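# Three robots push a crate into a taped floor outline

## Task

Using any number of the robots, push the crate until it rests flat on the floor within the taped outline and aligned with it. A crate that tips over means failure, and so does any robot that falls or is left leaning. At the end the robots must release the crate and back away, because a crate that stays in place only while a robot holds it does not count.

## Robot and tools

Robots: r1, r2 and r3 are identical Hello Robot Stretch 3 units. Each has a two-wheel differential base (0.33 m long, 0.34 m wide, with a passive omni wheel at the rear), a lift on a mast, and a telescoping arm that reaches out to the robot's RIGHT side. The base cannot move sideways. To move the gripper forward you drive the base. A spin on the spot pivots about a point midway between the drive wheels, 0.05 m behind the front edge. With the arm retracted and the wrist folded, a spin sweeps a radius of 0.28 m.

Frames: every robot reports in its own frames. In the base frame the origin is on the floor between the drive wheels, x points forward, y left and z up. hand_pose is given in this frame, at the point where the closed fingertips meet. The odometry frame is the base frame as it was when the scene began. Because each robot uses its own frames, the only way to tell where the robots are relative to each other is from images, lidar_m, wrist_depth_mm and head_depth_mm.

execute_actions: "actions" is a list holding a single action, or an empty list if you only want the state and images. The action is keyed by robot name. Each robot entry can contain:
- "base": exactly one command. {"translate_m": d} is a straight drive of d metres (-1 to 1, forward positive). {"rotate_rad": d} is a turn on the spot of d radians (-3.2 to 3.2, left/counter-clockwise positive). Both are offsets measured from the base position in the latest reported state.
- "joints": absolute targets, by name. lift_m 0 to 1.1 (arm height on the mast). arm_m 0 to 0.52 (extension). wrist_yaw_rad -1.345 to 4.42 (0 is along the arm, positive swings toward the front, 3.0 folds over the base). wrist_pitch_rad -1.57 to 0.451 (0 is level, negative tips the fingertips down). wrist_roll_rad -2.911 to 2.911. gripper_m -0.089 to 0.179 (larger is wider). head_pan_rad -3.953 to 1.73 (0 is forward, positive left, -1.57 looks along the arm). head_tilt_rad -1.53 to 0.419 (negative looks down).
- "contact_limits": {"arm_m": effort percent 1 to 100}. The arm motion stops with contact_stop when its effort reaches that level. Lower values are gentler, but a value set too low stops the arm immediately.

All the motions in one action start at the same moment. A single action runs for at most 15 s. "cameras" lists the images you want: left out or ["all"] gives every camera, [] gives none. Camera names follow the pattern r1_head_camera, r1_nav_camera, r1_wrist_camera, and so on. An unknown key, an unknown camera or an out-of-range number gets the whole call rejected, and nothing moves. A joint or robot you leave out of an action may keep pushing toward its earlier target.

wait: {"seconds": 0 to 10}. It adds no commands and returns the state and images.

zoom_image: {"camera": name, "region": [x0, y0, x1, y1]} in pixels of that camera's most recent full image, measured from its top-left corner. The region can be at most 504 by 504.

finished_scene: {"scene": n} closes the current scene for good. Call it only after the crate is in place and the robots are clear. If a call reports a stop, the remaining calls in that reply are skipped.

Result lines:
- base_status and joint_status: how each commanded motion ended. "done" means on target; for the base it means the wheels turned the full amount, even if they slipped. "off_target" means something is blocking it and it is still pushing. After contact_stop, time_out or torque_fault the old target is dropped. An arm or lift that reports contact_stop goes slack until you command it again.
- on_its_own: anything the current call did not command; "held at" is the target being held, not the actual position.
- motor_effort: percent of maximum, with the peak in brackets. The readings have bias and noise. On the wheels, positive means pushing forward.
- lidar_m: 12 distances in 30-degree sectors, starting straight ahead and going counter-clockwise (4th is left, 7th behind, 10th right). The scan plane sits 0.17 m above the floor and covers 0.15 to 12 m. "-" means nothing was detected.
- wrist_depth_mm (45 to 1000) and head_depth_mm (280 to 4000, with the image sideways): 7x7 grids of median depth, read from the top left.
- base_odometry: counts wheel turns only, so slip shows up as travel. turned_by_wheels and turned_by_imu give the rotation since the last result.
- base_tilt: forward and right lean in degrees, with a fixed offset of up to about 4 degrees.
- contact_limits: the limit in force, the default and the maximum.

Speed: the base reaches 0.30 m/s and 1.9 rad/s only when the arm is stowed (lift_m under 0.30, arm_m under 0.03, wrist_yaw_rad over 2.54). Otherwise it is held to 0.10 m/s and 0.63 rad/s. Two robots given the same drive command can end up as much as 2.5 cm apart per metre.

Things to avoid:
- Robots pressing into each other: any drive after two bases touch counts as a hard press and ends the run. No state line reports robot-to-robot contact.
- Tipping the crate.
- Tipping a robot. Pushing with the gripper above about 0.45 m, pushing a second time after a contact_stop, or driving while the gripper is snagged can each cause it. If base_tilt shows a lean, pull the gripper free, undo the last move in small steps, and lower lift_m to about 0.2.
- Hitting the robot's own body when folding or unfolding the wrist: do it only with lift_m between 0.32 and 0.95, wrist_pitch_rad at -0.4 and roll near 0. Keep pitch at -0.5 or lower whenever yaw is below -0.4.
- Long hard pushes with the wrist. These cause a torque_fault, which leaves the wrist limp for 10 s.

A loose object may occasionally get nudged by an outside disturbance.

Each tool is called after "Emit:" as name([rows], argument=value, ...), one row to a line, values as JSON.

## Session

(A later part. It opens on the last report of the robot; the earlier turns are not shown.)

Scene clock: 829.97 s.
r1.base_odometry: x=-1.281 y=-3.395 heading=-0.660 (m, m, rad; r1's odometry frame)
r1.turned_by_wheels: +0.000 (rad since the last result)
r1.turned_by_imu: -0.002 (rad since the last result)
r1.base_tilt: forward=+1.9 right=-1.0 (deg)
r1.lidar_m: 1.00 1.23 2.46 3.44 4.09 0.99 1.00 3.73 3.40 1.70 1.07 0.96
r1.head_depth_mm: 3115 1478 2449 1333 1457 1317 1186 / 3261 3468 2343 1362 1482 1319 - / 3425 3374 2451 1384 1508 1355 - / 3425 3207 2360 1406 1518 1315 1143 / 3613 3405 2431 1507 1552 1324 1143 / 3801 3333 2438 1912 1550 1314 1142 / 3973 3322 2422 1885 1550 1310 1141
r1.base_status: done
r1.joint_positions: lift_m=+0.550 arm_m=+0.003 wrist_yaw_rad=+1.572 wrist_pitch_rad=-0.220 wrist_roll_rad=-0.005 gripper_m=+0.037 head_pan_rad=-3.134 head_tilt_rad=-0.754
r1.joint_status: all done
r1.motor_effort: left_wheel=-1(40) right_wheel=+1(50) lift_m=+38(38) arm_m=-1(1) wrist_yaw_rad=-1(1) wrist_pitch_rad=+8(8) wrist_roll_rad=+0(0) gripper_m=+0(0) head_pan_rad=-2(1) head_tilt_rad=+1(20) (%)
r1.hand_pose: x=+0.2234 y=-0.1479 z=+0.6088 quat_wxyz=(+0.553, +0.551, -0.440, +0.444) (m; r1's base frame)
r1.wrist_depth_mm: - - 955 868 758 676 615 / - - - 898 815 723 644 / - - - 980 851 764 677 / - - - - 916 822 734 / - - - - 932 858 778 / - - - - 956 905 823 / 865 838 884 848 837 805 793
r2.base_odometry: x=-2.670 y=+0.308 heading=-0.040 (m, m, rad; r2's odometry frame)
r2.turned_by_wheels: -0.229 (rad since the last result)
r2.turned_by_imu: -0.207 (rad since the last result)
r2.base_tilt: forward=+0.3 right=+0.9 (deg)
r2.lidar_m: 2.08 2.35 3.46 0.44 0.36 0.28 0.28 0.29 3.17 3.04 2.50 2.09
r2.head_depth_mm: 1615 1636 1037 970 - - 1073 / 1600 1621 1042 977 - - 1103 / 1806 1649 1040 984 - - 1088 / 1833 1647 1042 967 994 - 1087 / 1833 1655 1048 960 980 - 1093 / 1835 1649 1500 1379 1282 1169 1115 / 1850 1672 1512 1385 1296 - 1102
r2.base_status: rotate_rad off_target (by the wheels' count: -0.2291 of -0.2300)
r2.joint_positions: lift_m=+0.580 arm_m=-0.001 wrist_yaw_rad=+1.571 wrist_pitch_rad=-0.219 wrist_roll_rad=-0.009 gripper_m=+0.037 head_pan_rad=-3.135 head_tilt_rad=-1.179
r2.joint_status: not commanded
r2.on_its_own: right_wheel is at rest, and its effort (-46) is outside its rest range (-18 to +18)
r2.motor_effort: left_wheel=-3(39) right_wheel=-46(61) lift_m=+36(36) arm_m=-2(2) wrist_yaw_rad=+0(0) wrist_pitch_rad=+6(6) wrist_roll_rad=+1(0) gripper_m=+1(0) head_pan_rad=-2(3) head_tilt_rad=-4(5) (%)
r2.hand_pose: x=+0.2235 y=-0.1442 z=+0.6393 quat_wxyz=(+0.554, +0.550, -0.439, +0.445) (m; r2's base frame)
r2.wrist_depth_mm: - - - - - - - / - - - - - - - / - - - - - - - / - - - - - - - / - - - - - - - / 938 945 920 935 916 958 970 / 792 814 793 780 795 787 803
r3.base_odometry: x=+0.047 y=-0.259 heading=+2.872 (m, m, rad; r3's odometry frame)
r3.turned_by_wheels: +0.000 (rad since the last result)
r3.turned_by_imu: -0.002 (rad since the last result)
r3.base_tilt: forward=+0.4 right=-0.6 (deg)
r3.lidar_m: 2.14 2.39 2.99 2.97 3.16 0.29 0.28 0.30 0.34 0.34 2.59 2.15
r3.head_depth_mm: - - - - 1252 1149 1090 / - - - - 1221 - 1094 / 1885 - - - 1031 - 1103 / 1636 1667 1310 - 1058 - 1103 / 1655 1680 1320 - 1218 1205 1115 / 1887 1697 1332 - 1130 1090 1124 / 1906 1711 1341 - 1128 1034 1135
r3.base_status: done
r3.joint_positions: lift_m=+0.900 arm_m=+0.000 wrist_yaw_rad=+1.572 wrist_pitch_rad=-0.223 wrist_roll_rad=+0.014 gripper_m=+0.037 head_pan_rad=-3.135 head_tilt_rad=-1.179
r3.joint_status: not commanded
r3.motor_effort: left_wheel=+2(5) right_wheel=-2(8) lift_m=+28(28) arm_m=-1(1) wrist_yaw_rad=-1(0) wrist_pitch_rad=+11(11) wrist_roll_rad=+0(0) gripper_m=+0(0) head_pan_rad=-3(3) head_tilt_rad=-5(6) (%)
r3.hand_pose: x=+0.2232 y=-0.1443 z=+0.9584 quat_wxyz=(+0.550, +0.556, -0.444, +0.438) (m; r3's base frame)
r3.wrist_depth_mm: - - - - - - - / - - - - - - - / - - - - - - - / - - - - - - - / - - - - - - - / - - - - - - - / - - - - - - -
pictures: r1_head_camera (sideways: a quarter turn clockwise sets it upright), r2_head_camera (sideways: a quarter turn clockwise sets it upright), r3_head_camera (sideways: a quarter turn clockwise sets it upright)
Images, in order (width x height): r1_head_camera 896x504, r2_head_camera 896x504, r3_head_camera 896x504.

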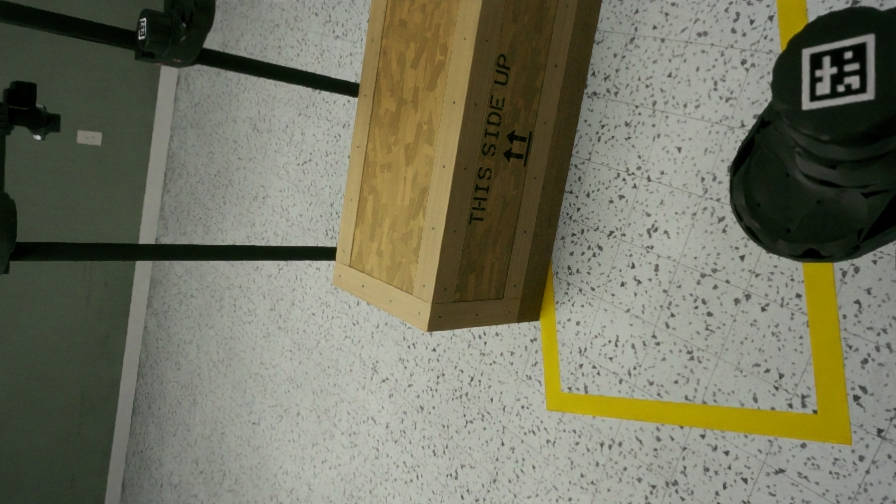

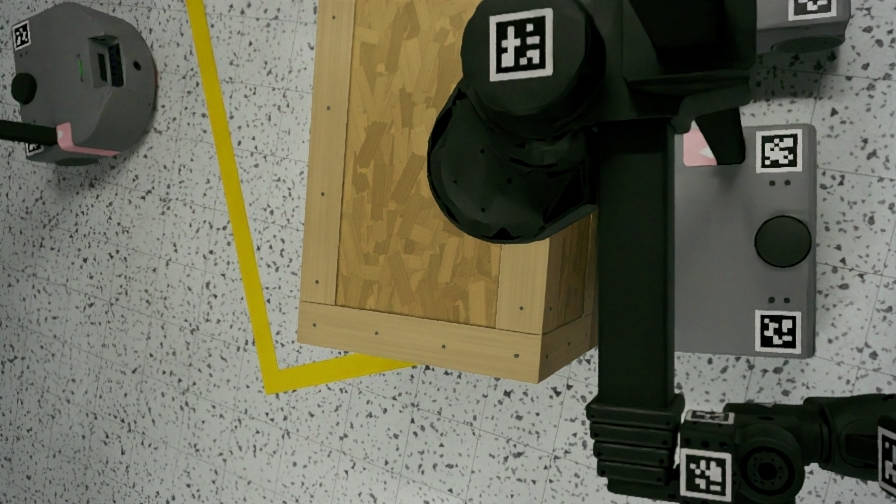

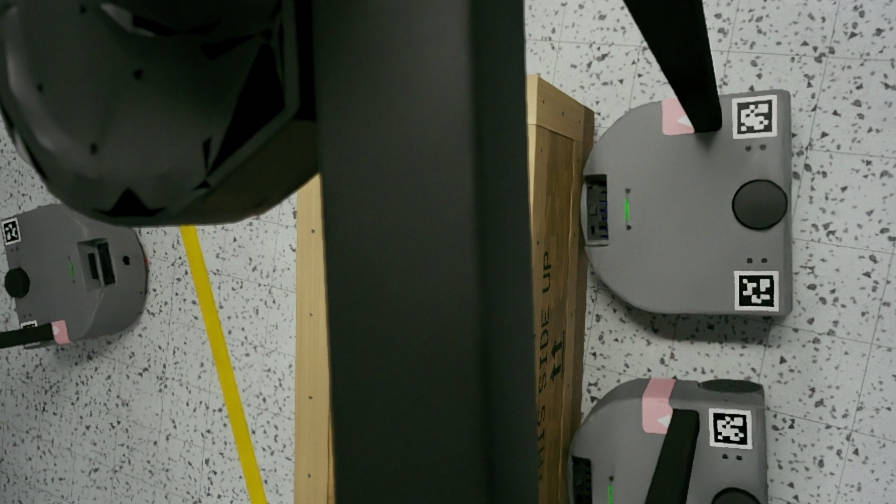

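Emit:
execute_actions([
  {"r2":{"base":{"rotate_rad":-0.04}}},
], cameras=[])

Emit:
execute_actions([
  {"r2":{"base":{"translate_m":-0.15}},"r3":{"base":{"translate_m":-0.15}}},
], cameras=["r1_head_camera","r2_head_camera","r3_head_camera"])

Scene clock: 838.47 s.
r1.base_odometry: x=-1.281 y=-3.395 heading=-0.660 (m, m, rad; r1's odometry frame)
r1.turned_by_wheels: +0.000 (rad since the last result)
r1.turned_by_imu: +0.000 (rad since the last result)
r1.base_tilt: forward=+1.9 right=-1.0 (deg)
r1.lidar_m: 1.00 1.23 2.46 3.45 4.10 0.99 1.00 3.73 3.39 1.69 1.07 0.96
r1.head_depth_mm: 3122 1480 2440 1331 1448 1327 1199 / 3217 3355 2331 1363 1475 1326 - / 3380 3429 2390 1383 1504 1345 - / 3432 3199 2368 1419 1525 1310 1145 / 3680 3348 2407 1523 1546 1319 1147 / 3834 3342 2431 1891 1547 1307 1144 / 3919 3315 2411 1887 1557 1315 1140
r1.base_status: not commanded
r1.joint_positions: lift_m=+0.550 arm_m=+0.003 wrist_yaw_rad=+1.572 wrist_pitch_rad=-0.220 wrist_roll_rad=-0.005 gripper_m=+0.037 head_pan_rad=-3.134 head_tilt_rad=-0.754
r1.joint_status: not commanded
r1.motor_effort: left_wheel=+0(0) right_wheel=+0(1) lift_m=+38(38) arm_m=-1(1) wrist_yaw_rad=-2(2) wrist_pitch_rad=+8(9) wrist_roll_rad=+0(0) gripper_m=+0(0) head_pan_rad=-1(2) head_tilt_rad=+1(1) (%)
r1.hand_pose: x=+0.2234 y=-0.1479 z=+0.6088 quat_wxyz=(+0.553, +0.551, -0.440, +0.444) (m; r1's base frame)
r1.wrist_depth_mm: - - 942 872 776 669 625 / - - - 888 799 711 652 / - - - 979 878 740 690 / - - - - 931 829 745 / - - - - 908 870 775 / - - - - 961 935 812 / 920 873 857 848 825 808 788
r2.base_odometry: x=-2.670 y=+0.308 heading=-0.079 (m, m, rad; r2's odometry frame)
r2.turned_by_wheels: -0.039 (rad since the last result)
r2.turned_by_imu: -0.039 (rad since the last result)
r2.base_tilt: forward=+0.3 right=+1.0 (deg)
r2.lidar_m: 2.08 2.30 3.44 0.44 0.38 0.28 0.28 0.29 4.64 3.05 2.56 2.09
r2.head_depth_mm: 1741 1628 1039 968 - - 1079 / 1598 1627 1039 978 - - 1105 / 1695 1643 1043 984 - - 1084 / 1828 1655 1048 965 986 - 1091 / 1826 1644 1051 963 955 - 1090 / 1843 1659 1506 1366 1279 1177 1116 / 1856 1642 1511 1387 1294 - 1108
r2.base_status: done
r2.joint_positions: lift_m=+0.580 arm_m=-0.001 wrist_yaw_rad=+1.571 wrist_pitch_rad=-0.219 wrist_roll_rad=-0.009 gripper_m=+0.037 head_pan_rad=-3.135 head_tilt_rad=-1.179
r2.joint_status: not commanded
r2.on_its_own: right_wheel is at rest, and its effort (-39) is outside its rest range (-18 to +18)
r2.motor_effort: left_wheel=-3(4) right_wheel=-39(40) lift_m=+36(35) arm_m=-2(2) wrist_yaw_rad=+0(0) wrist_pitch_rad=+6(6) wrist_roll_rad=+1(1) gripper_m=+0(0) head_pan_rad=-3(2) head_tilt_rad=-4(5) (%)
r2.hand_pose: x=+0.2235 y=-0.1442 z=+0.6393 quat_wxyz=(+0.554, +0.550, -0.439, +0.445) (m; r2's base frame)
r2.wrist_depth_mm: - - - - - - - / - - - - - - - / - - - - - - - / - - - - - - - / - - - - - - - / 936 963 931 953 947 992 964 / 797 813 794 796 812 812 809
r3.base_odometry: x=+0.047 y=-0.259 heading=+2.872 (m, m, rad; r3's odometry frame)
r3.turned_by_wheels: +0.000 (rad since the last result)
r3.turned_by_imu: -0.001 (rad since the last result)
r3.base_tilt: forward=+0.4 right=-0.5 (deg)
r3.lidar_m: 2.14 2.38 2.98 2.98 3.14 0.29 0.28 0.30 0.33 0.33 2.59 2.14
r3.head_depth_mm: - - - - 1251 1155 1093 / - - - - 1224 - 1097 / 1896 - - - 1032 - 1101 / 1636 1662 1315 - 1059 - 1108 / 1658 1683 1322 - 1221 1198 1114 / 1878 1703 1336 - 1126 1084 1124 / 1911 1714 1340 - 1130 1036 1138
r3.base_status: not commanded
r3.joint_positions: lift_m=+0.900 arm_m=+0.000 wrist_yaw_rad=+1.572 wrist_pitch_rad=-0.223 wrist_roll_rad=+0.014 gripper_m=+0.037 head_pan_rad=-3.135 head_tilt_rad=-1.179
r3.joint_status: not commanded
r3.motor_effort: left_wheel=+3(3) right_wheel=-2(3) lift_m=+28(28) arm_m=-1(1) wrist_yaw_rad=-1(2) wrist_pitch_rad=+11(11) wrist_roll_rad=+0(0) gripper_m=-1(1) head_pan_rad=-3(3) head_tilt_rad=-4(5) (%)
r3.hand_pose: x=+0.2232 y=-0.1443 z=+0.9584 quat_wxyz=(+0.550, +0.556, -0.444, +0.438) (m; r3's base frame)
r3.wrist_depth_mm: - - - - - - - / - - - - - - - / - - - - - - - / - - - - - - - / - - - - - - - / - - - - - - - / - - - - - - -
pictures: none
No camera images: the call's "cameras" was empty. Leave "cameras" out to get every camera's image.

Scene clock: 842.37 s.
r1.base_odometry: x=-1.281 y=-3.395 heading=-0.660 (m, m, rad; r1's odometry frame)
r1.turned_by_wheels: +0.000 (rad since the last result)
r1.turned_by_imu: +0.000 (rad since the last result)
r1.base_tilt: forward=+1.8 right=-0.9 (deg)
r1.lidar_m: 1.00 1.23 2.46 3.45 4.08 0.87 0.86 3.72 3.38 1.70 1.07 0.96
r1.head_depth_mm: 3075 1332 2440 1330 1306 1314 1198 / 3208 3403 2337 1322 1350 1317 - / 3437 3354 2417 1316 1390 1349 - / 3373 3188 2363 1322 1430 1310 1146 / 3640 3353 2449 1730 1477 1308 1141 / 3803 3329 2407 1886 1553 1316 1145 / 3947 3294 2402 1883 1561 1308 1142
r1.base_status: not commanded
r1.joint_positions: lift_m=+0.550 arm_m=+0.003 wrist_yaw_rad=+1.572 wrist_pitch_rad=-0.220 wrist_roll_rad=-0.005 gripper_m=+0.037 head_pan_rad=-3.134 head_tilt_rad=-0.754
r1.joint_status: not commanded
r1.motor_effort: left_wheel=-1(0) right_wheel=+0(1) lift_m=+38(38) arm_m=-1(1) wrist_yaw_rad=-1(2) wrist_pitch_rad=+8(8) wrist_roll_rad=+0(0) gripper_m=-1(0) head_pan_rad=-1(1) head_tilt_rad=+1(1) (%)
r1.hand_pose: x=+0.2234 y=-0.1479 z=+0.6088 quat_wxyz=(+0.553, +0.551, -0.440, +0.444) (m; r1's base frame)
r1.wrist_depth_mm: - - 991 846 773 682 621 / - - - 906 817 725 668 / - - - 970 849 743 677 / - - - - 924 785 729 / - - - - 930 839 786 / - - - - 950 906 808 / 875 882 863 830 819 819 790
r2.base_odometry: x=-2.819 y=+0.320 heading=-0.079 (m, m, rad; r2's odometry frame)
r2.turned_by_wheels: +0.000 (rad since the last result)
r2.turned_by_imu: +0.022 (rad since the last result)
r2.base_tilt: forward=+0.2 right=+0.9 (deg)
r2.lidar_m: 2.18 2.44 3.46 0.44 0.40 0.29 0.28 0.29 4.57 3.03 2.66 2.19
r2.head_depth_mm: 1620 1595 1037 966 - - 1086 / 1572 1593 1042 978 - - 1101 / 1819 1643 1040 984 - - 1085 / 1829 1641 1042 966 983 - 1087 / 1823 1666 1048 960 929 - 1090 / 1820 1651 1507 1349 1279 1173 1118 / 1836 1661 1498 1393 1289 - 1101
r2.base_status: translate_m off_target (by the wheels' count: -0.1496 of -0.1500)
r2.joint_positions: lift_m=+0.580 arm_m=-0.001 wrist_yaw_rad=+1.571 wrist_pitch_rad=-0.219 wrist_roll_rad=-0.009 gripper_m=+0.037 head_pan_rad=-3.135 head_tilt_rad=-1.179
r2.joint_status: not commanded
r2.on_its_own: left_wheel is at rest, and its effort (-60) is outside its rest range (-18 to +18); right_wheel is at rest, and its effort (-42) is outside its rest range (-18 to +18)
r2.motor_effort: left_wheel=-60(83) right_wheel=-42(63) lift_m=+35(35) arm_m=-3(3) wrist_yaw_rad=+0(0) wrist_pitch_rad=+6(6) wrist_roll_rad=+1(1) gripper_m=-1(0) head_pan_rad=-3(2) head_tilt_rad=-5(4) (%)
r2.hand_pose: x=+0.2235 y=-0.1442 z=+0.6393 quat_wxyz=(+0.554, +0.550, -0.439, +0.445) (m; r2's base frame)
r2.wrist_depth_mm: - - - - - - - / - - - - - - - / - - - - - - - / - - - - - - - / - - - - - - - / 941 954 949 983 915 963 981 / 794 793 792 798 800 786 822
r3.base_odometry: x=+0.191 y=-0.299 heading=+2.872 (m, m, rad; r3's odometry frame)
r3.turned_by_wheels: +0.000 (rad since the last result)
r3.turned_by_imu: -0.001 (rad since the last result)
r3.base_tilt: forward=+0.4 right=-0.6 (deg)
r3.lidar_m: 2.29 2.55 3.02 2.98 2.98 0.29 0.28 0.29 0.39 0.32 2.76 2.29
r3.head_depth_mm: - - - - 1258 1144 1092 / - - - - 1223 - 1097 / 1892 - - - 1032 - 1100 / 1609 1598 1544 - 1023 - 1102 / 1605 1647 1554 - 1128 1199 1119 / 1872 1698 1567 - 1117 1083 1115 / 1894 1706 1584 - 1109 1037 1112
r3.base_status: translate_m off_target (by the wheels' count: -0.1497 of -0.1500)
r3.joint_positions: lift_m=+0.900 arm_m=+0.000 wrist_yaw_rad=+1.572 wrist_pitch_rad=-0.223 wrist_roll_rad=+0.014 gripper_m=+0.037 head_pan_rad=-3.135 head_tilt_rad=-1.179
r3.joint_status: not commanded
r3.on_its_own: left_wheel is at rest, and its effort (-39) is outside its rest range (-18 to +18); right_wheel is at rest, and its effort (-41) is outside its rest range (-18 to +18)
r3.motor_effort: left_wheel=-39(73) right_wheel=-41(66) lift_m=+28(28) arm_m=-1(1) wrist_yaw_rad=-2(1) wrist_pitch_rad=+11(11) wrist_roll_rad=+0(0) gripper_m=+1(0) head_pan_rad=-3(3) head_tilt_rad=-6(5) (%)
r3.hand_pose: x=+0.2232 y=-0.1443 z=+0.9585 quat_wxyz=(+0.550, +0.556, -0.444, +0.438) (m; r3's base frame)
r3.wrist_depth_mm: - - - - - - - / - - - - - - - / - - - - - - - / - - - - - - - / - - - - - - - / - - - - - - - / - - - - - - -
pictures: r1_head_camera (sideways: a quarter turn clockwise sets it upright), r2_head_camera (sideways: a quarter turn clockwise sets it upright), r3_head_camera (sideways: a quarter turn clockwise sets it upright)
Images, in order (width x height): r1_head_camera 896x504, r2_head_camera 896x504, r3_head_camera 896x504.

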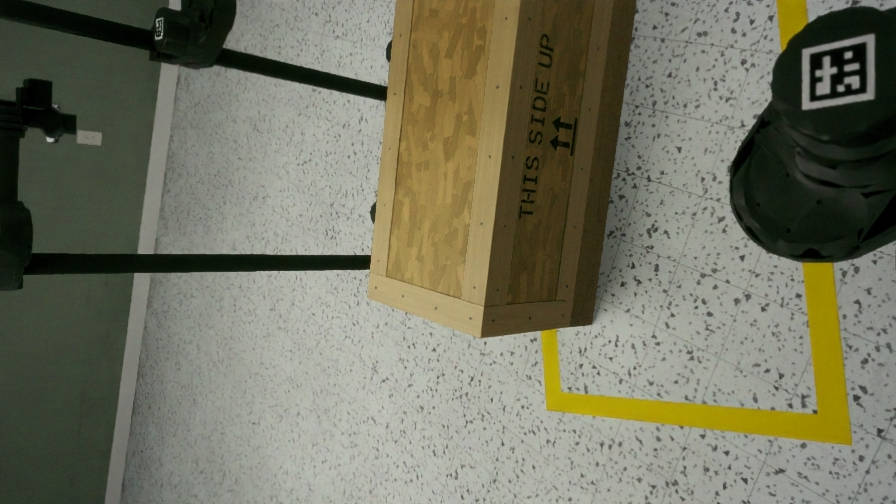

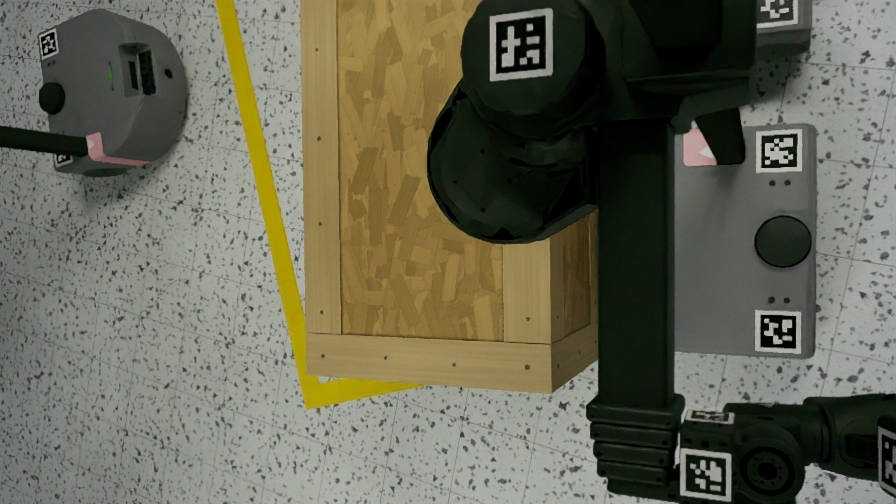

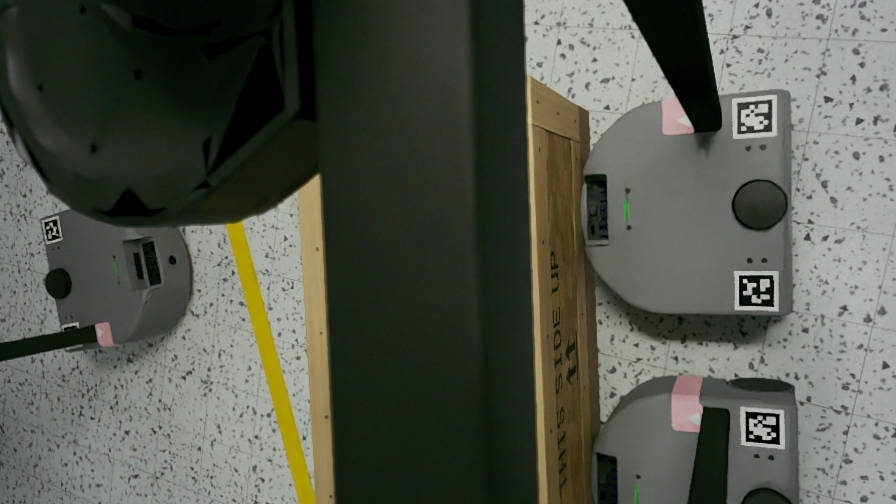

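Emit:
execute_actions([
  {"r2":{"base":{"rotate_rad":-0.4}},"r3":{"base":{"translate_m":0.005}}},
], cameras=["r3_head_camera"])

Emit:
execute_actions([
  {"r2":{"base":{"translate_m":0.25}}},
], cameras=["r3_head_camera","r3_nav_camera"])

Scene clock: 865.63 s.
r1.base_odometry: x=-1.281 y=-3.395 heading=-0.660 (m, m, rad; r1's odometry frame)
r1.turned_by_wheels: +0.000 (rad since the last result)
r1.turned_by_imu: +0.000 (rad since the last result)
r1.base_tilt: forward=+1.9 right=-1.0 (deg)
r1.lidar_m: 1.00 1.23 2.46 3.45 4.10 0.87 0.87 3.73 3.40 1.70 1.07 0.96
r1.head_depth_mm: 3029 1509 2450 1322 1309 1311 1195 / 3274 3232 2316 1326 1349 1315 - / 3373 3456 2432 1330 1386 1351 - / 3453 3217 2365 1324 1427 1313 1142 / 3620 3361 2442 1719 1476 1315 1145 / 3825 3416 2437 1915 1550 1314 1139 / 3944 3387 2411 1882 1548 1320 1145
r1.base_status: not commanded
r1.joint_positions: lift_m=+0.550 arm_m=+0.003 wrist_yaw_rad=+1.572 wrist_pitch_rad=-0.220 wrist_roll_rad=-0.005 gripper_m=+0.037 head_pan_rad=-3.134 head_tilt_rad=-0.754
r1.joint_status: not commanded
r1.motor_effort: left_wheel=-1(0) right_wheel=+1(1) lift_m=+38(38) arm_m=-1(0) wrist_yaw_rad=-1(0) wrist_pitch_rad=+8(9) wrist_roll_rad=+0(0) gripper_m=+0(1) head_pan_rad=-2(1) head_tilt_rad=+1(1) (%)
r1.hand_pose: x=+0.2234 y=-0.1479 z=+0.6088 quat_wxyz=(+0.553, +0.551, -0.440, +0.444) (m; r1's base frame)
r1.wrist_depth_mm: - - 941 835 754 666 625 / - - - 940 823 737 637 / - - - 978 879 765 697 / - - - - 920 839 731 / - - - - 938 874 758 / - - - - 948 918 805 / 886 865 861 827 821 800 795
r2.base_odometry: x=-2.819 y=+0.320 heading=-0.479 (m, m, rad; r2's odometry frame)
r2.turned_by_wheels: -0.400 (rad since the last result)
r2.turned_by_imu: -0.397 (rad since the last result)
r2.base_tilt: forward=+0.3 right=+0.9 (deg)
r2.lidar_m: 2.19 2.20 2.63 3.45 3.47 0.36 0.28 0.28 0.30 3.02 3.08 2.46
r2.head_depth_mm: 1809 1637 1040 975 - - 1098 / 1823 1640 1040 983 - - 1105 / 1814 1649 1047 981 - - 1093 / 1828 1647 1046 967 1037 - 1089 / 1609 1612 1053 963 918 - 1087 / 1593 1640 1512 969 896 1173 1114 / 1832 1658 1525 969 909 - 1103
r2.base_status: done
r2.joint_positions: lift_m=+0.580 arm_m=-0.001 wrist_yaw_rad=+1.571 wrist_pitch_rad=-0.219 wrist_roll_rad=-0.009 gripper_m=+0.037 head_pan_rad=-3.135 head_tilt_rad=-1.179
r2.joint_status: not commanded
r2.motor_effort: left_wheel=+2(45) right_wheel=-3(48) lift_m=+35(35) arm_m=-2(2) wrist_yaw_rad=+0(0) wrist_pitch_rad=+6(6) wrist_roll_rad=+1(1) gripper_m=+1(0) head_pan_rad=-3(3) head_tilt_rad=-5(5) (%)
r2.hand_pose: x=+0.2235 y=-0.1442 z=+0.6393 quat_wxyz=(+0.554, +0.550, -0.439, +0.445) (m; r2's base frame)
r2.wrist_depth_mm: - - - - - - - / - - - - - - - / - - - - - - - / - - - - - - - / - - - - - - - / 964 930 911 971 963 952 971 / 799 809 803 801 812 813 812
r3.base_odometry: x=+0.187 y=-0.297 heading=+2.872 (m, m, rad; r3's odometry frame)
r3.turned_by_wheels: +0.000 (rad since the last result)
r3.turned_by_imu: -0.001 (rad since the last result)
r3.base_tilt: forward=+0.4 right=-0.5 (deg)
r3.lidar_m: 2.28 2.54 3.01 2.98 2.98 0.29 0.28 0.29 0.40 0.30 2.76 2.29
r3.head_depth_mm: - - - - 1248 1146 1092 / - - - - 1234 - 1097 / 1886 - - - 1048 - 1099 / 1612 1599 1306 - 1037 - 1105 / 1612 1636 1560 - 1138 1190 1119 / 1891 1691 1569 - 1129 1071 1105 / 1897 1710 1581 - 1116 1058 1102
r3.base_status: done
r3.joint_positions: lift_m=+0.900 arm_m=+0.000 wrist_yaw_rad=+1.572 wrist_pitch_rad=-0.223 wrist_roll_rad=+0.014 gripper_m=+0.037 head_pan_rad=-3.135 head_tilt_rad=-1.179
r3.joint_status: not commanded
r3.motor_effort: left_wheel=+0(32) right_wheel=+0(34) lift_m=+28(28) arm_m=-1(0) wrist_yaw_rad=-1(1) wrist_pitch_rad=+11(11) wrist_roll_rad=+0(0) gripper_m=+0(0) head_pan_rad=-3(3) head_tilt_rad=-4(5) (%)
r3.hand_pose: x=+0.2232 y=-0.1443 z=+0.9585 quat_wxyz=(+0.550, +0.556, -0.444, +0.438) (m; r3's base frame)
r3.wrist_depth_mm: - - - - - - - / - - - - - - - / - - - - - - - / - - - - - - - / - - - - - - - / - - - - - - - / - - - - - - -
pictures: r3_head_camera (sideways: a quarter turn clockwise sets it upright)
Images, in order (width x height): r3_head_camera 896x504.

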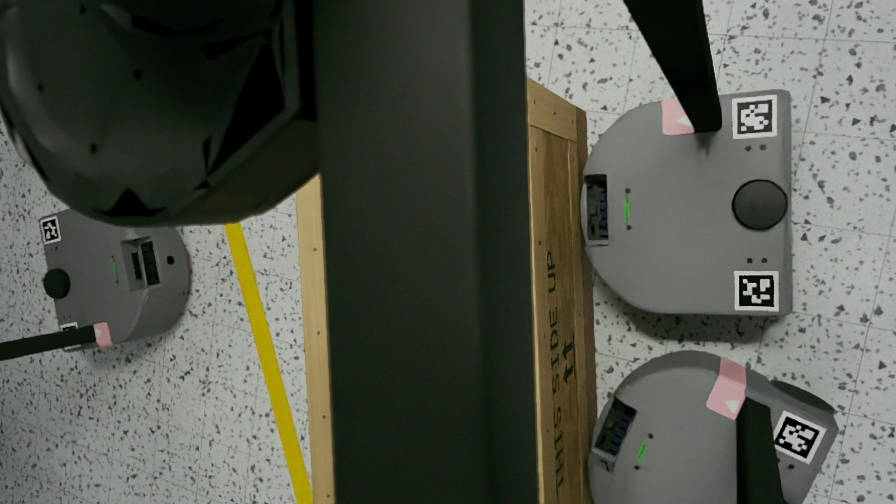

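Scene clock: 869.37 s.
r1.base_odometry: x=-1.281 y=-3.395 heading=-0.660 (m, m, rad; r1's odometry frame)
r1.turned_by_wheels: +0.000 (rad since the last result)
r1.turned_by_imu: +0.000 (rad since the last result)
r1.base_tilt: forward=+1.9 right=-1.0 (deg)
r1.lidar_m: 1.00 1.23 2.46 3.46 4.11 0.87 0.86 3.75 3.40 1.70 1.07 0.96
r1.head_depth_mm: 3053 2855 2344 1326 1311 1319 1190 / 3243 3417 2451 1331 1345 1312 - / 3377 3351 2446 1327 1372 1353 - / 3486 3233 2348 1324 1435 1318 1142 / 3713 3353 2437 1725 1491 1317 1148 / 3821 3419 2424 1876 1537 1323 1147 / - 3372 2450 1878 1570 1312 1141
r1.base_status: not commanded
r1.joint_positions: lift_m=+0.550 arm_m=+0.003 wrist_yaw_rad=+1.572 wrist_pitch_rad=-0.220 wrist_roll_rad=-0.005 gripper_m=+0.037 head_pan_rad=-3.134 head_tilt_rad=-0.754
r1.joint_status: not commanded
r1.motor_effort: left_wheel=+0(0) right_wheel=+2(1) lift_m=+38(39) arm_m=-1(1) wrist_yaw_rad=-1(2) wrist_pitch_rad=+8(8) wrist_roll_rad=+0(0) gripper_m=+0(0) head_pan_rad=-1(1) head_tilt_rad=+1(0) (%)
r1.hand_pose: x=+0.2234 y=-0.1479 z=+0.6088 quat_wxyz=(+0.553, +0.551, -0.440, +0.444) (m; r1's base frame)
r1.wrist_depth_mm: - - 944 850 763 678 622 / - - - 895 823 705 668 / - - - 968 867 745 683 / - - - - 966 806 742 / - - - - 914 841 780 / - - - - 985 921 821 / 903 889 866 853 819 816 773
r2.base_odometry: x=-2.598 y=+0.205 heading=-0.479 (m, m, rad; r2's odometry frame)
r2.turned_by_wheels: +0.000 (rad since the last result)
r2.turned_by_imu: +0.001 (rad since the last result)
r2.base_tilt: forward=+0.2 right=+1.0 (deg)
r2.lidar_m: 1.95 1.95 2.33 3.49 0.57 0.58 0.51 0.51 3.36 2.99 3.56 2.19
r2.head_depth_mm: 1807 1137 1159 1212 - - 1100 / 1814 1142 1083 1250 - - 1104 / 1824 1149 1055 1224 - - 1091 / 1771 1149 1049 1220 1276 - 1090 / 1688 1155 1054 1133 1285 - 1091 / 1755 1667 1049 1033 1288 1173 1110 / 1836 1666 1063 1377 1289 - 1109
r2.base_status: done
r2.joint_positions: lift_m=+0.580 arm_m=-0.001 wrist_yaw_rad=+1.571 wrist_pitch_rad=-0.219 wrist_roll_rad=-0.009 gripper_m=+0.037 head_pan_rad=-3.135 head_tilt_rad=-1.179
r2.joint_status: not commanded
r2.motor_effort: left_wheel=+2(8) right_wheel=-2(2) lift_m=+36(35) arm_m=-3(2) wrist_yaw_rad=+0(0) wrist_pitch_rad=+6(6) wrist_roll_rad=+1(1) gripper_m=-1(1) head_pan_rad=-3(3) head_tilt_rad=-5(5) (%)
r2.hand_pose: x=+0.2235 y=-0.1442 z=+0.6393 quat_wxyz=(+0.554, +0.550, -0.439, +0.445) (m; r2's base frame)
r2.wrist_depth_mm: - - - - - - - / - - - - - - - / - - - - - - - / - - - - - - - / - - - - - - - / 950 951 922 949 931 961 965 / 779 793 787 793 785 790 802
r3.base_odometry: x=+0.187 y=-0.297 heading=+2.872 (m, m, rad; r3's odometry frame)
r3.turned_by_wheels: +0.000 (rad since the last result)
r3.turned_by_imu: -0.001 (rad since the last result)
r3.base_tilt: forward=+0.4 right=-0.5 (deg)
r3.lidar_m: 2.28 2.55 3.00 2.98 2.99 0.29 0.28 0.29 0.40 3.50 0.45 2.29
r3.head_depth_mm: - - - - 1252 1144 1096 / - - - - 1234 - 1098 / 1888 - - - 1049 - 1101 / 1615 1603 1313 - 1041 - 1104 / 1621 1638 1559 - 1140 1196 1113 / 1880 1692 1570 - 1191 1203 1123 / 1891 1706 1584 - 1239 1215 992
r3.base_status: not commanded
r3.joint_positions: lift_m=+0.900 arm_m=+0.000 wrist_yaw_rad=+1.572 wrist_pitch_rad=-0.223 wrist_roll_rad=+0.014 gripper_m=+0.037 head_pan_rad=-3.135 head_tilt_rad=-1.179
r3.joint_status: not commanded
r3.motor_effort: left_wheel=+0(1) right_wheel=+0(0) lift_m=+28(28) arm_m=-1(1) wrist_yaw_rad=-1(2) wrist_pitch_rad=+11(11) wrist_roll_rad=+0(0) gripper_m=+0(0) head_pan_rad=-3(2) head_tilt_rad=-5(5) (%)
r3.hand_pose: x=+0.2232 y=-0.1443 z=+0.9585 quat_wxyz=(+0.550, +0.556, -0.444, +0.438) (m; r3's base frame)
r3.wrist_depth_mm: - - - - - - - / - - - - - - - / - - - - - - - / - - - - - - - / - - - - - - - / - - - - - - - / - - - - - - -
pictures: r3_head_camera (sideways: a quarter turn clockwise sets it upright), r3_nav_camera (sideways: a quarter turn counterclockwise sets it upright)
Images, in order (width x height): r3_head_camera 896x504, r3_nav_camera 672x504.

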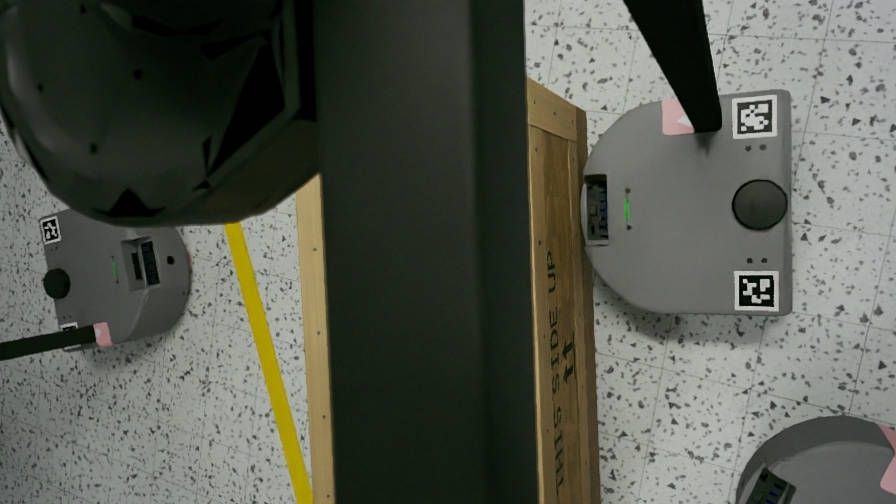

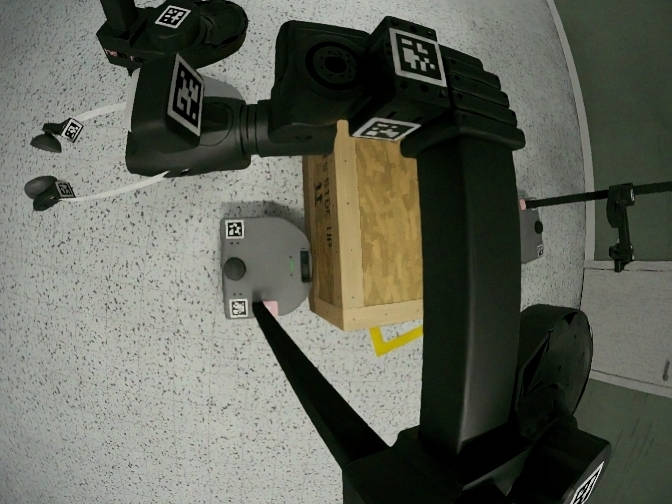

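Emit:
execute_actions([
  {"r2":{"base":{"rotate_rad":0.44}}},
], cameras=[])

Emit:
execute_actions([
  {"r2":{"base":{"translate_m":-0.22}},"r3":{"base":{"rotate_rad":-0.4}}},
], cameras=["r2_head_camera","r3_head_camera","r3_nav_camera"])

Scene clock: 878.77 s.
r1.base_odometry: x=-1.281 y=-3.395 heading=-0.660 (m, m, rad; r1's odometry frame)
r1.turned_by_wheels: +0.000 (rad since the last result)
r1.turned_by_imu: +0.000 (rad since the last result)
r1.base_tilt: forward=+1.9 right=-1.1 (deg)
r1.lidar_m: 1.00 1.23 2.46 3.45 4.10 0.87 0.87 3.75 3.40 1.70 1.07 0.96
r1.head_depth_mm: 3143 3077 2329 1331 1315 1324 1192 / 3263 3459 2460 1319 1347 1312 - / 3399 3359 2453 1325 1393 1352 - / 3442 3127 2313 1323 1430 1320 1146 / 3662 3330 2429 1743 1468 1315 1139 / 3814 3373 2399 1892 1546 1309 1147 / 3960 3335 2417 1877 1551 1323 1143
r1.base_status: not commanded
r1.joint_positions: lift_m=+0.550 arm_m=+0.003 wrist_yaw_rad=+1.572 wrist_pitch_rad=-0.220 wrist_roll_rad=-0.005 gripper_m=+0.037 head_pan_rad=-3.134 head_tilt_rad=-0.754
r1.joint_status: not commanded
r1.motor_effort: left_wheel=-1(0) right_wheel=+1(0) lift_m=+38(38) arm_m=-1(1) wrist_yaw_rad=-2(0) wrist_pitch_rad=+8(8) wrist_roll_rad=+0(0) gripper_m=+0(0) head_pan_rad=-2(2) head_tilt_rad=+1(1) (%)
r1.hand_pose: x=+0.2234 y=-0.1479 z=+0.6088 quat_wxyz=(+0.553, +0.551, -0.440, +0.444) (m; r1's base frame)
r1.wrist_depth_mm: - - 988 857 747 677 615 / - - - 916 818 710 649 / - - - 950 829 753 694 / - - - - 904 810 716 / - - - - 902 840 765 / - - - - 976 912 833 / 867 885 860 844 827 790 794
r2.base_odometry: x=-2.598 y=+0.205 heading=-0.039 (m, m, rad; r2's odometry frame)
r2.turned_by_wheels: +0.440 (rad since the last result)
r2.turned_by_imu: +0.436 (rad since the last result)
r2.base_tilt: forward=+0.2 right=+0.8 (deg)
r2.lidar_m: 1.95 2.22 3.49 3.50 0.58 0.52 0.50 3.18 2.98 3.02 2.29 1.95
r2.head_depth_mm: 1634 1646 1040 1072 - - 1095 / 1729 1642 1043 1018 - - 1102 / 1832 1148 1043 1029 - - 1089 / 1841 1143 1043 1129 1285 - 1090 / 1828 1645 1512 1373 1291 - 1089 / 1853 1666 1504 1378 1288 1180 1112 / 1859 1659 1513 1383 1297 - 1102
r2.base_status: done
r2.joint_positions: lift_m=+0.580 arm_m=-0.001 wrist_yaw_rad=+1.571 wrist_pitch_rad=-0.219 wrist_roll_rad=-0.009 gripper_m=+0.037 head_pan_rad=-3.135 head_tilt_rad=-1.179
r2.joint_status: not commanded
r2.motor_effort: left_wheel=-2(6) right_wheel=+3(7) lift_m=+35(35) arm_m=-3(2) wrist_yaw_rad=+0(0) wrist_pitch_rad=+6(6) wrist_roll_rad=+1(1) gripper_m=+0(1) head_pan_rad=-3(3) head_tilt_rad=-5(4) (%)
r2.hand_pose: x=+0.2235 y=-0.1442 z=+0.6393 quat_wxyz=(+0.554, +0.550, -0.439, +0.445) (m; r2's base frame)
r2.wrist_depth_mm: - - - - - - - / - - - - - - - / - - - - - - - / - - - - - - - / - - - - - - - / 959 959 955 952 916 957 977 / 782 795 793 803 794 804 808
r3.base_odometry: x=+0.187 y=-0.297 heading=+2.872 (m, m, rad; r3's odometry frame)
r3.turned_by_wheels: +0.000 (rad since the last result)
r3.turned_by_imu: -0.001 (rad since the last result)
r3.base_tilt: forward=+0.4 right=-0.6 (deg)
r3.lidar_m: 2.28 2.55 3.00 2.99 2.99 0.29 0.28 0.29 0.40 3.50 0.44 2.29
r3.head_depth_mm: - - - - 1251 1148 1093 / - - - - 1234 - 1098 / 1888 - - - 1049 - 1104 / 1613 1603 1308 - 1040 - 1110 / 1619 1637 1564 - 1143 1200 1115 / 1878 1687 1574 - 1197 1208 1128 / 1890 1706 1588 - 1236 1212 1029
r3.base_status: not commanded
r3.joint_positions: lift_m=+0.900 arm_m=+0.000 wrist_yaw_rad=+1.572 wrist_pitch_rad=-0.223 wrist_roll_rad=+0.014 gripper_m=+0.037 head_pan_rad=-3.135 head_tilt_rad=-1.179
r3.joint_status: not commanded
r3.motor_effort: left_wheel=+0(1) right_wheel=+0(0) lift_m=+28(28) arm_m=+0(0) wrist_yaw_rad=-2(2) wrist_pitch_rad=+11(11) wrist_roll_rad=+0(0) gripper_m=+0(0) head_pan_rad=-3(4) head_tilt_rad=-4(5) (%)
r3.hand_pose: x=+0.2232 y=-0.1443 z=+0.9585 quat_wxyz=(+0.550, +0.556, -0.444, +0.438) (m; r3's base frame)
r3.wrist_depth_mm: - - - - - - - / - - - - - - - / - - - - - - - / - - - - - - - / - - - - - - - / - - - - - - - / - - - - - - -
pictures: none
No camera images: the call's "cameras" was empty. Leave "cameras" out to get every camera's image.

Scene clock: 882.07 s.
r1.base_odometry: x=-1.281 y=-3.395 heading=-0.660 (m, m, rad; r1's odometry frame)
r1.turned_by_wheels: +0.000 (rad since the last result)
r1.turned_by_imu: +0.000 (rad since the last result)
r1.base_tilt: forward=+1.9 right=-1.0 (deg)
r1.lidar_m: 1.00 1.23 2.46 3.45 4.10 0.87 0.87 3.70 3.38 1.70 1.07 0.96
r1.head_depth_mm: 3177 3243 2333 1330 1310 1321 1196 / 3100 3362 2415 1331 1349 1309 - / 3364 3397 2448 1324 1377 1339 - / 3462 3222 2344 1330 1424 1326 1143 / 3579 3422 2435 1715 1476 1324 1145 / 3815 3344 2413 1880 1543 1316 1144 / 3960 3319 2432 1885 1546 1310 1145
r1.base_status: not commanded
r1.joint_positions: lift_m=+0.550 arm_m=+0.003 wrist_yaw_rad=+1.572 wrist_pitch_rad=-0.220 wrist_roll_rad=-0.005 gripper_m=+0.037 head_pan_rad=-3.134 head_tilt_rad=-0.754
r1.joint_status: not commanded
r1.motor_effort: left_wheel=+0(0) right_wheel=+1(1) lift_m=+38(38) arm_m=-1(1) wrist_yaw_rad=+0(1) wrist_pitch_rad=+9(8) wrist_roll_rad=+0(0) gripper_m=+1(0) head_pan_rad=-2(2) head_tilt_rad=+1(1) (%)
r1.hand_pose: x=+0.2234 y=-0.1479 z=+0.6088 quat_wxyz=(+0.553, +0.551, -0.440, +0.444) (m; r1's base frame)
r1.wrist_depth_mm: - - 950 845 775 679 622 / - - - 928 836 715 652 / - - - 962 869 756 682 / - - - - 902 812 715 / - - - - 904 845 764 / - - - - 981 946 835 / 871 898 861 829 820 794 787
r2.base_odometry: x=-2.817 y=+0.213 heading=-0.039 (m, m, rad; r2's odometry frame)
r2.turned_by_wheels: +0.000 (rad since the last result)
r2.turned_by_imu: -0.002 (rad since the last result)
r2.base_tilt: forward=+0.2 right=+0.9 (deg)
r2.lidar_m: 2.16 2.46 3.55 0.54 0.40 0.30 0.29 0.30 3.03 2.95 2.55 2.16
r2.head_depth_mm: 1560 1574 1041 965 - - 1100 / 1830 1633 1037 976 - - 1104 / 1819 1655 1046 983 - - 1087 / 1829 1645 1045 967 1023 - 1084 / 1839 1654 1511 1369 1272 - 1089 / 1829 1648 1503 1380 1293 1181 1115 / 1849 1668 1517 1387 1290 - 1105
r2.base_status: done
r2.joint_positions: lift_m=+0.580 arm_m=-0.001 wrist_yaw_rad=+1.571 wrist_pitch_rad=-0.219 wrist_roll_rad=-0.009 gripper_m=+0.037 head_pan_rad=-3.135 head_tilt_rad=-1.179
r2.joint_status: not commanded
r2.motor_effort: left_wheel=-1(7) right_wheel=+2(3) lift_m=+35(35) arm_m=-3(2) wrist_yaw_rad=+0(0) wrist_pitch_rad=+6(6) wrist_roll_rad=+1(0) gripper_m=+0(1) head_pan_rad=-3(3) head_tilt_rad=-5(5) (%)
r2.hand_pose: x=+0.2235 y=-0.1442 z=+0.6393 quat_wxyz=(+0.554, +0.550, -0.439, +0.445) (m; r2's base frame)
r2.wrist_depth_mm: - - - - - - - / - - - - - - - / - - - - - - - / - - - - - - - / - - - - - - - / 923 960 932 974 911 961 972 / 797 795 812 799 810 804 822
r3.base_odometry: x=+0.187 y=-0.297 heading=+2.472 (m, m, rad; r3's odometry frame)
r3.turned_by_wheels: -0.400 (rad since the last result)
r3.turned_by_imu: -0.395 (rad since the last result)
r3.base_tilt: forward=+0.4 right=-0.6 (deg)
r3.lidar_m: 2.28 2.29 2.74 2.99 3.01 2.77 0.29 0.28 0.30 0.43 0.43 2.56
r3.head_depth_mm: - - - - 1256 1150 1092 / - - - - 1264 - 1094 / 1900 - - - 1269 - 1099 / 1850 1663 1548 - 1048 - 1100 / 1860 1676 1551 - 989 1198 1116 / 1883 1688 1565 - 919 1194 1125 / 1903 1556 1580 - 904 1174 1022
r3.base_status: done
r3.joint_positions: lift_m=+0.900 arm_m=+0.000 wrist_yaw_rad=+1.572 wrist_pitch_rad=-0.223 wrist_roll_rad=+0.014 gripper_m=+0.037 head_pan_rad=-3.135 head_tilt_rad=-1.179
r3.joint_status: not commanded
r3.motor_effort: left_wheel=+2(7) right_wheel=-3(8) lift_m=+28(28) arm_m=-1(1) wrist_yaw_rad=-2(1) wrist_pitch_rad=+11(11) wrist_roll_rad=+0(0) gripper_m=+0(0) head_pan_rad=-2(3) head_tilt_rad=-5(5) (%)
r3.hand_pose: x=+0.2232 y=-0.1443 z=+0.9585 quat_wxyz=(+0.550, +0.556, -0.444, +0.438) (m; r3's base frame)
r3.wrist_depth_mm: - - - - - - - / - - - - - - - / - - - - - - - / - - - - - - - / - - - - - - - / - - - - - - - / - - - - - - -
pictures: r2_head_camera (sideways: a quarter turn clockwise sets it upright), r3_head_camera (sideways: a quarter turn clockwise sets it upright), r3_nav_camera (sideways: a quarter turn counterclockwise sets it upright)
Images, in order (width x height): r2_head_camera 896x504, r3_head_camera 896x504, r3_nav_camera 672x504.

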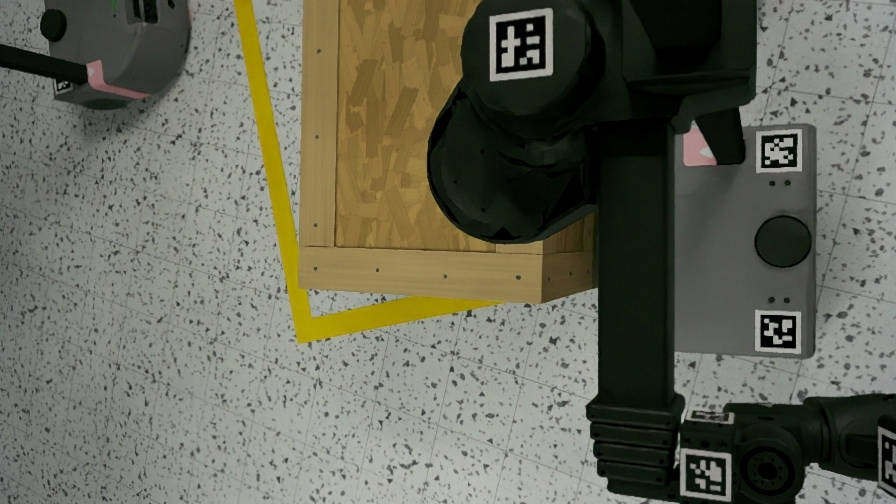

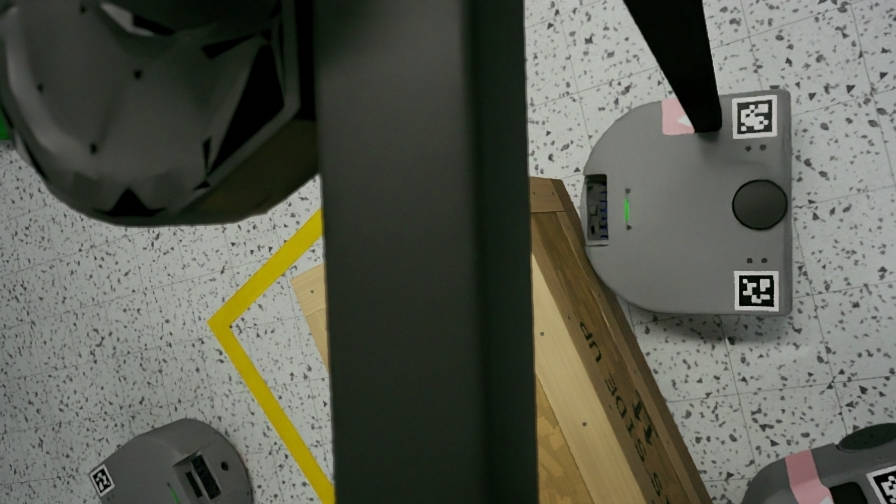

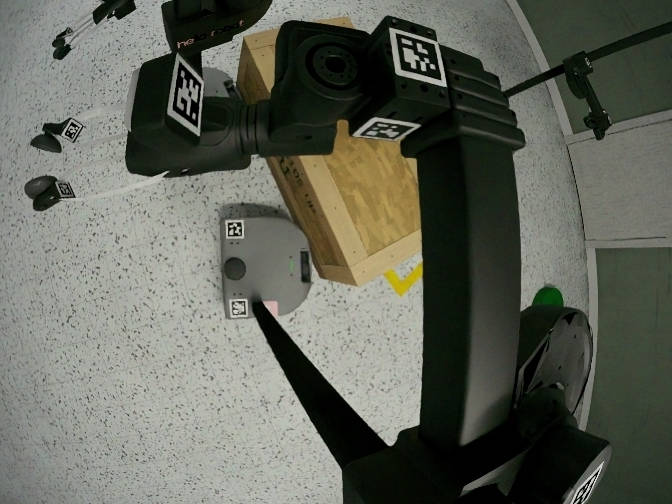

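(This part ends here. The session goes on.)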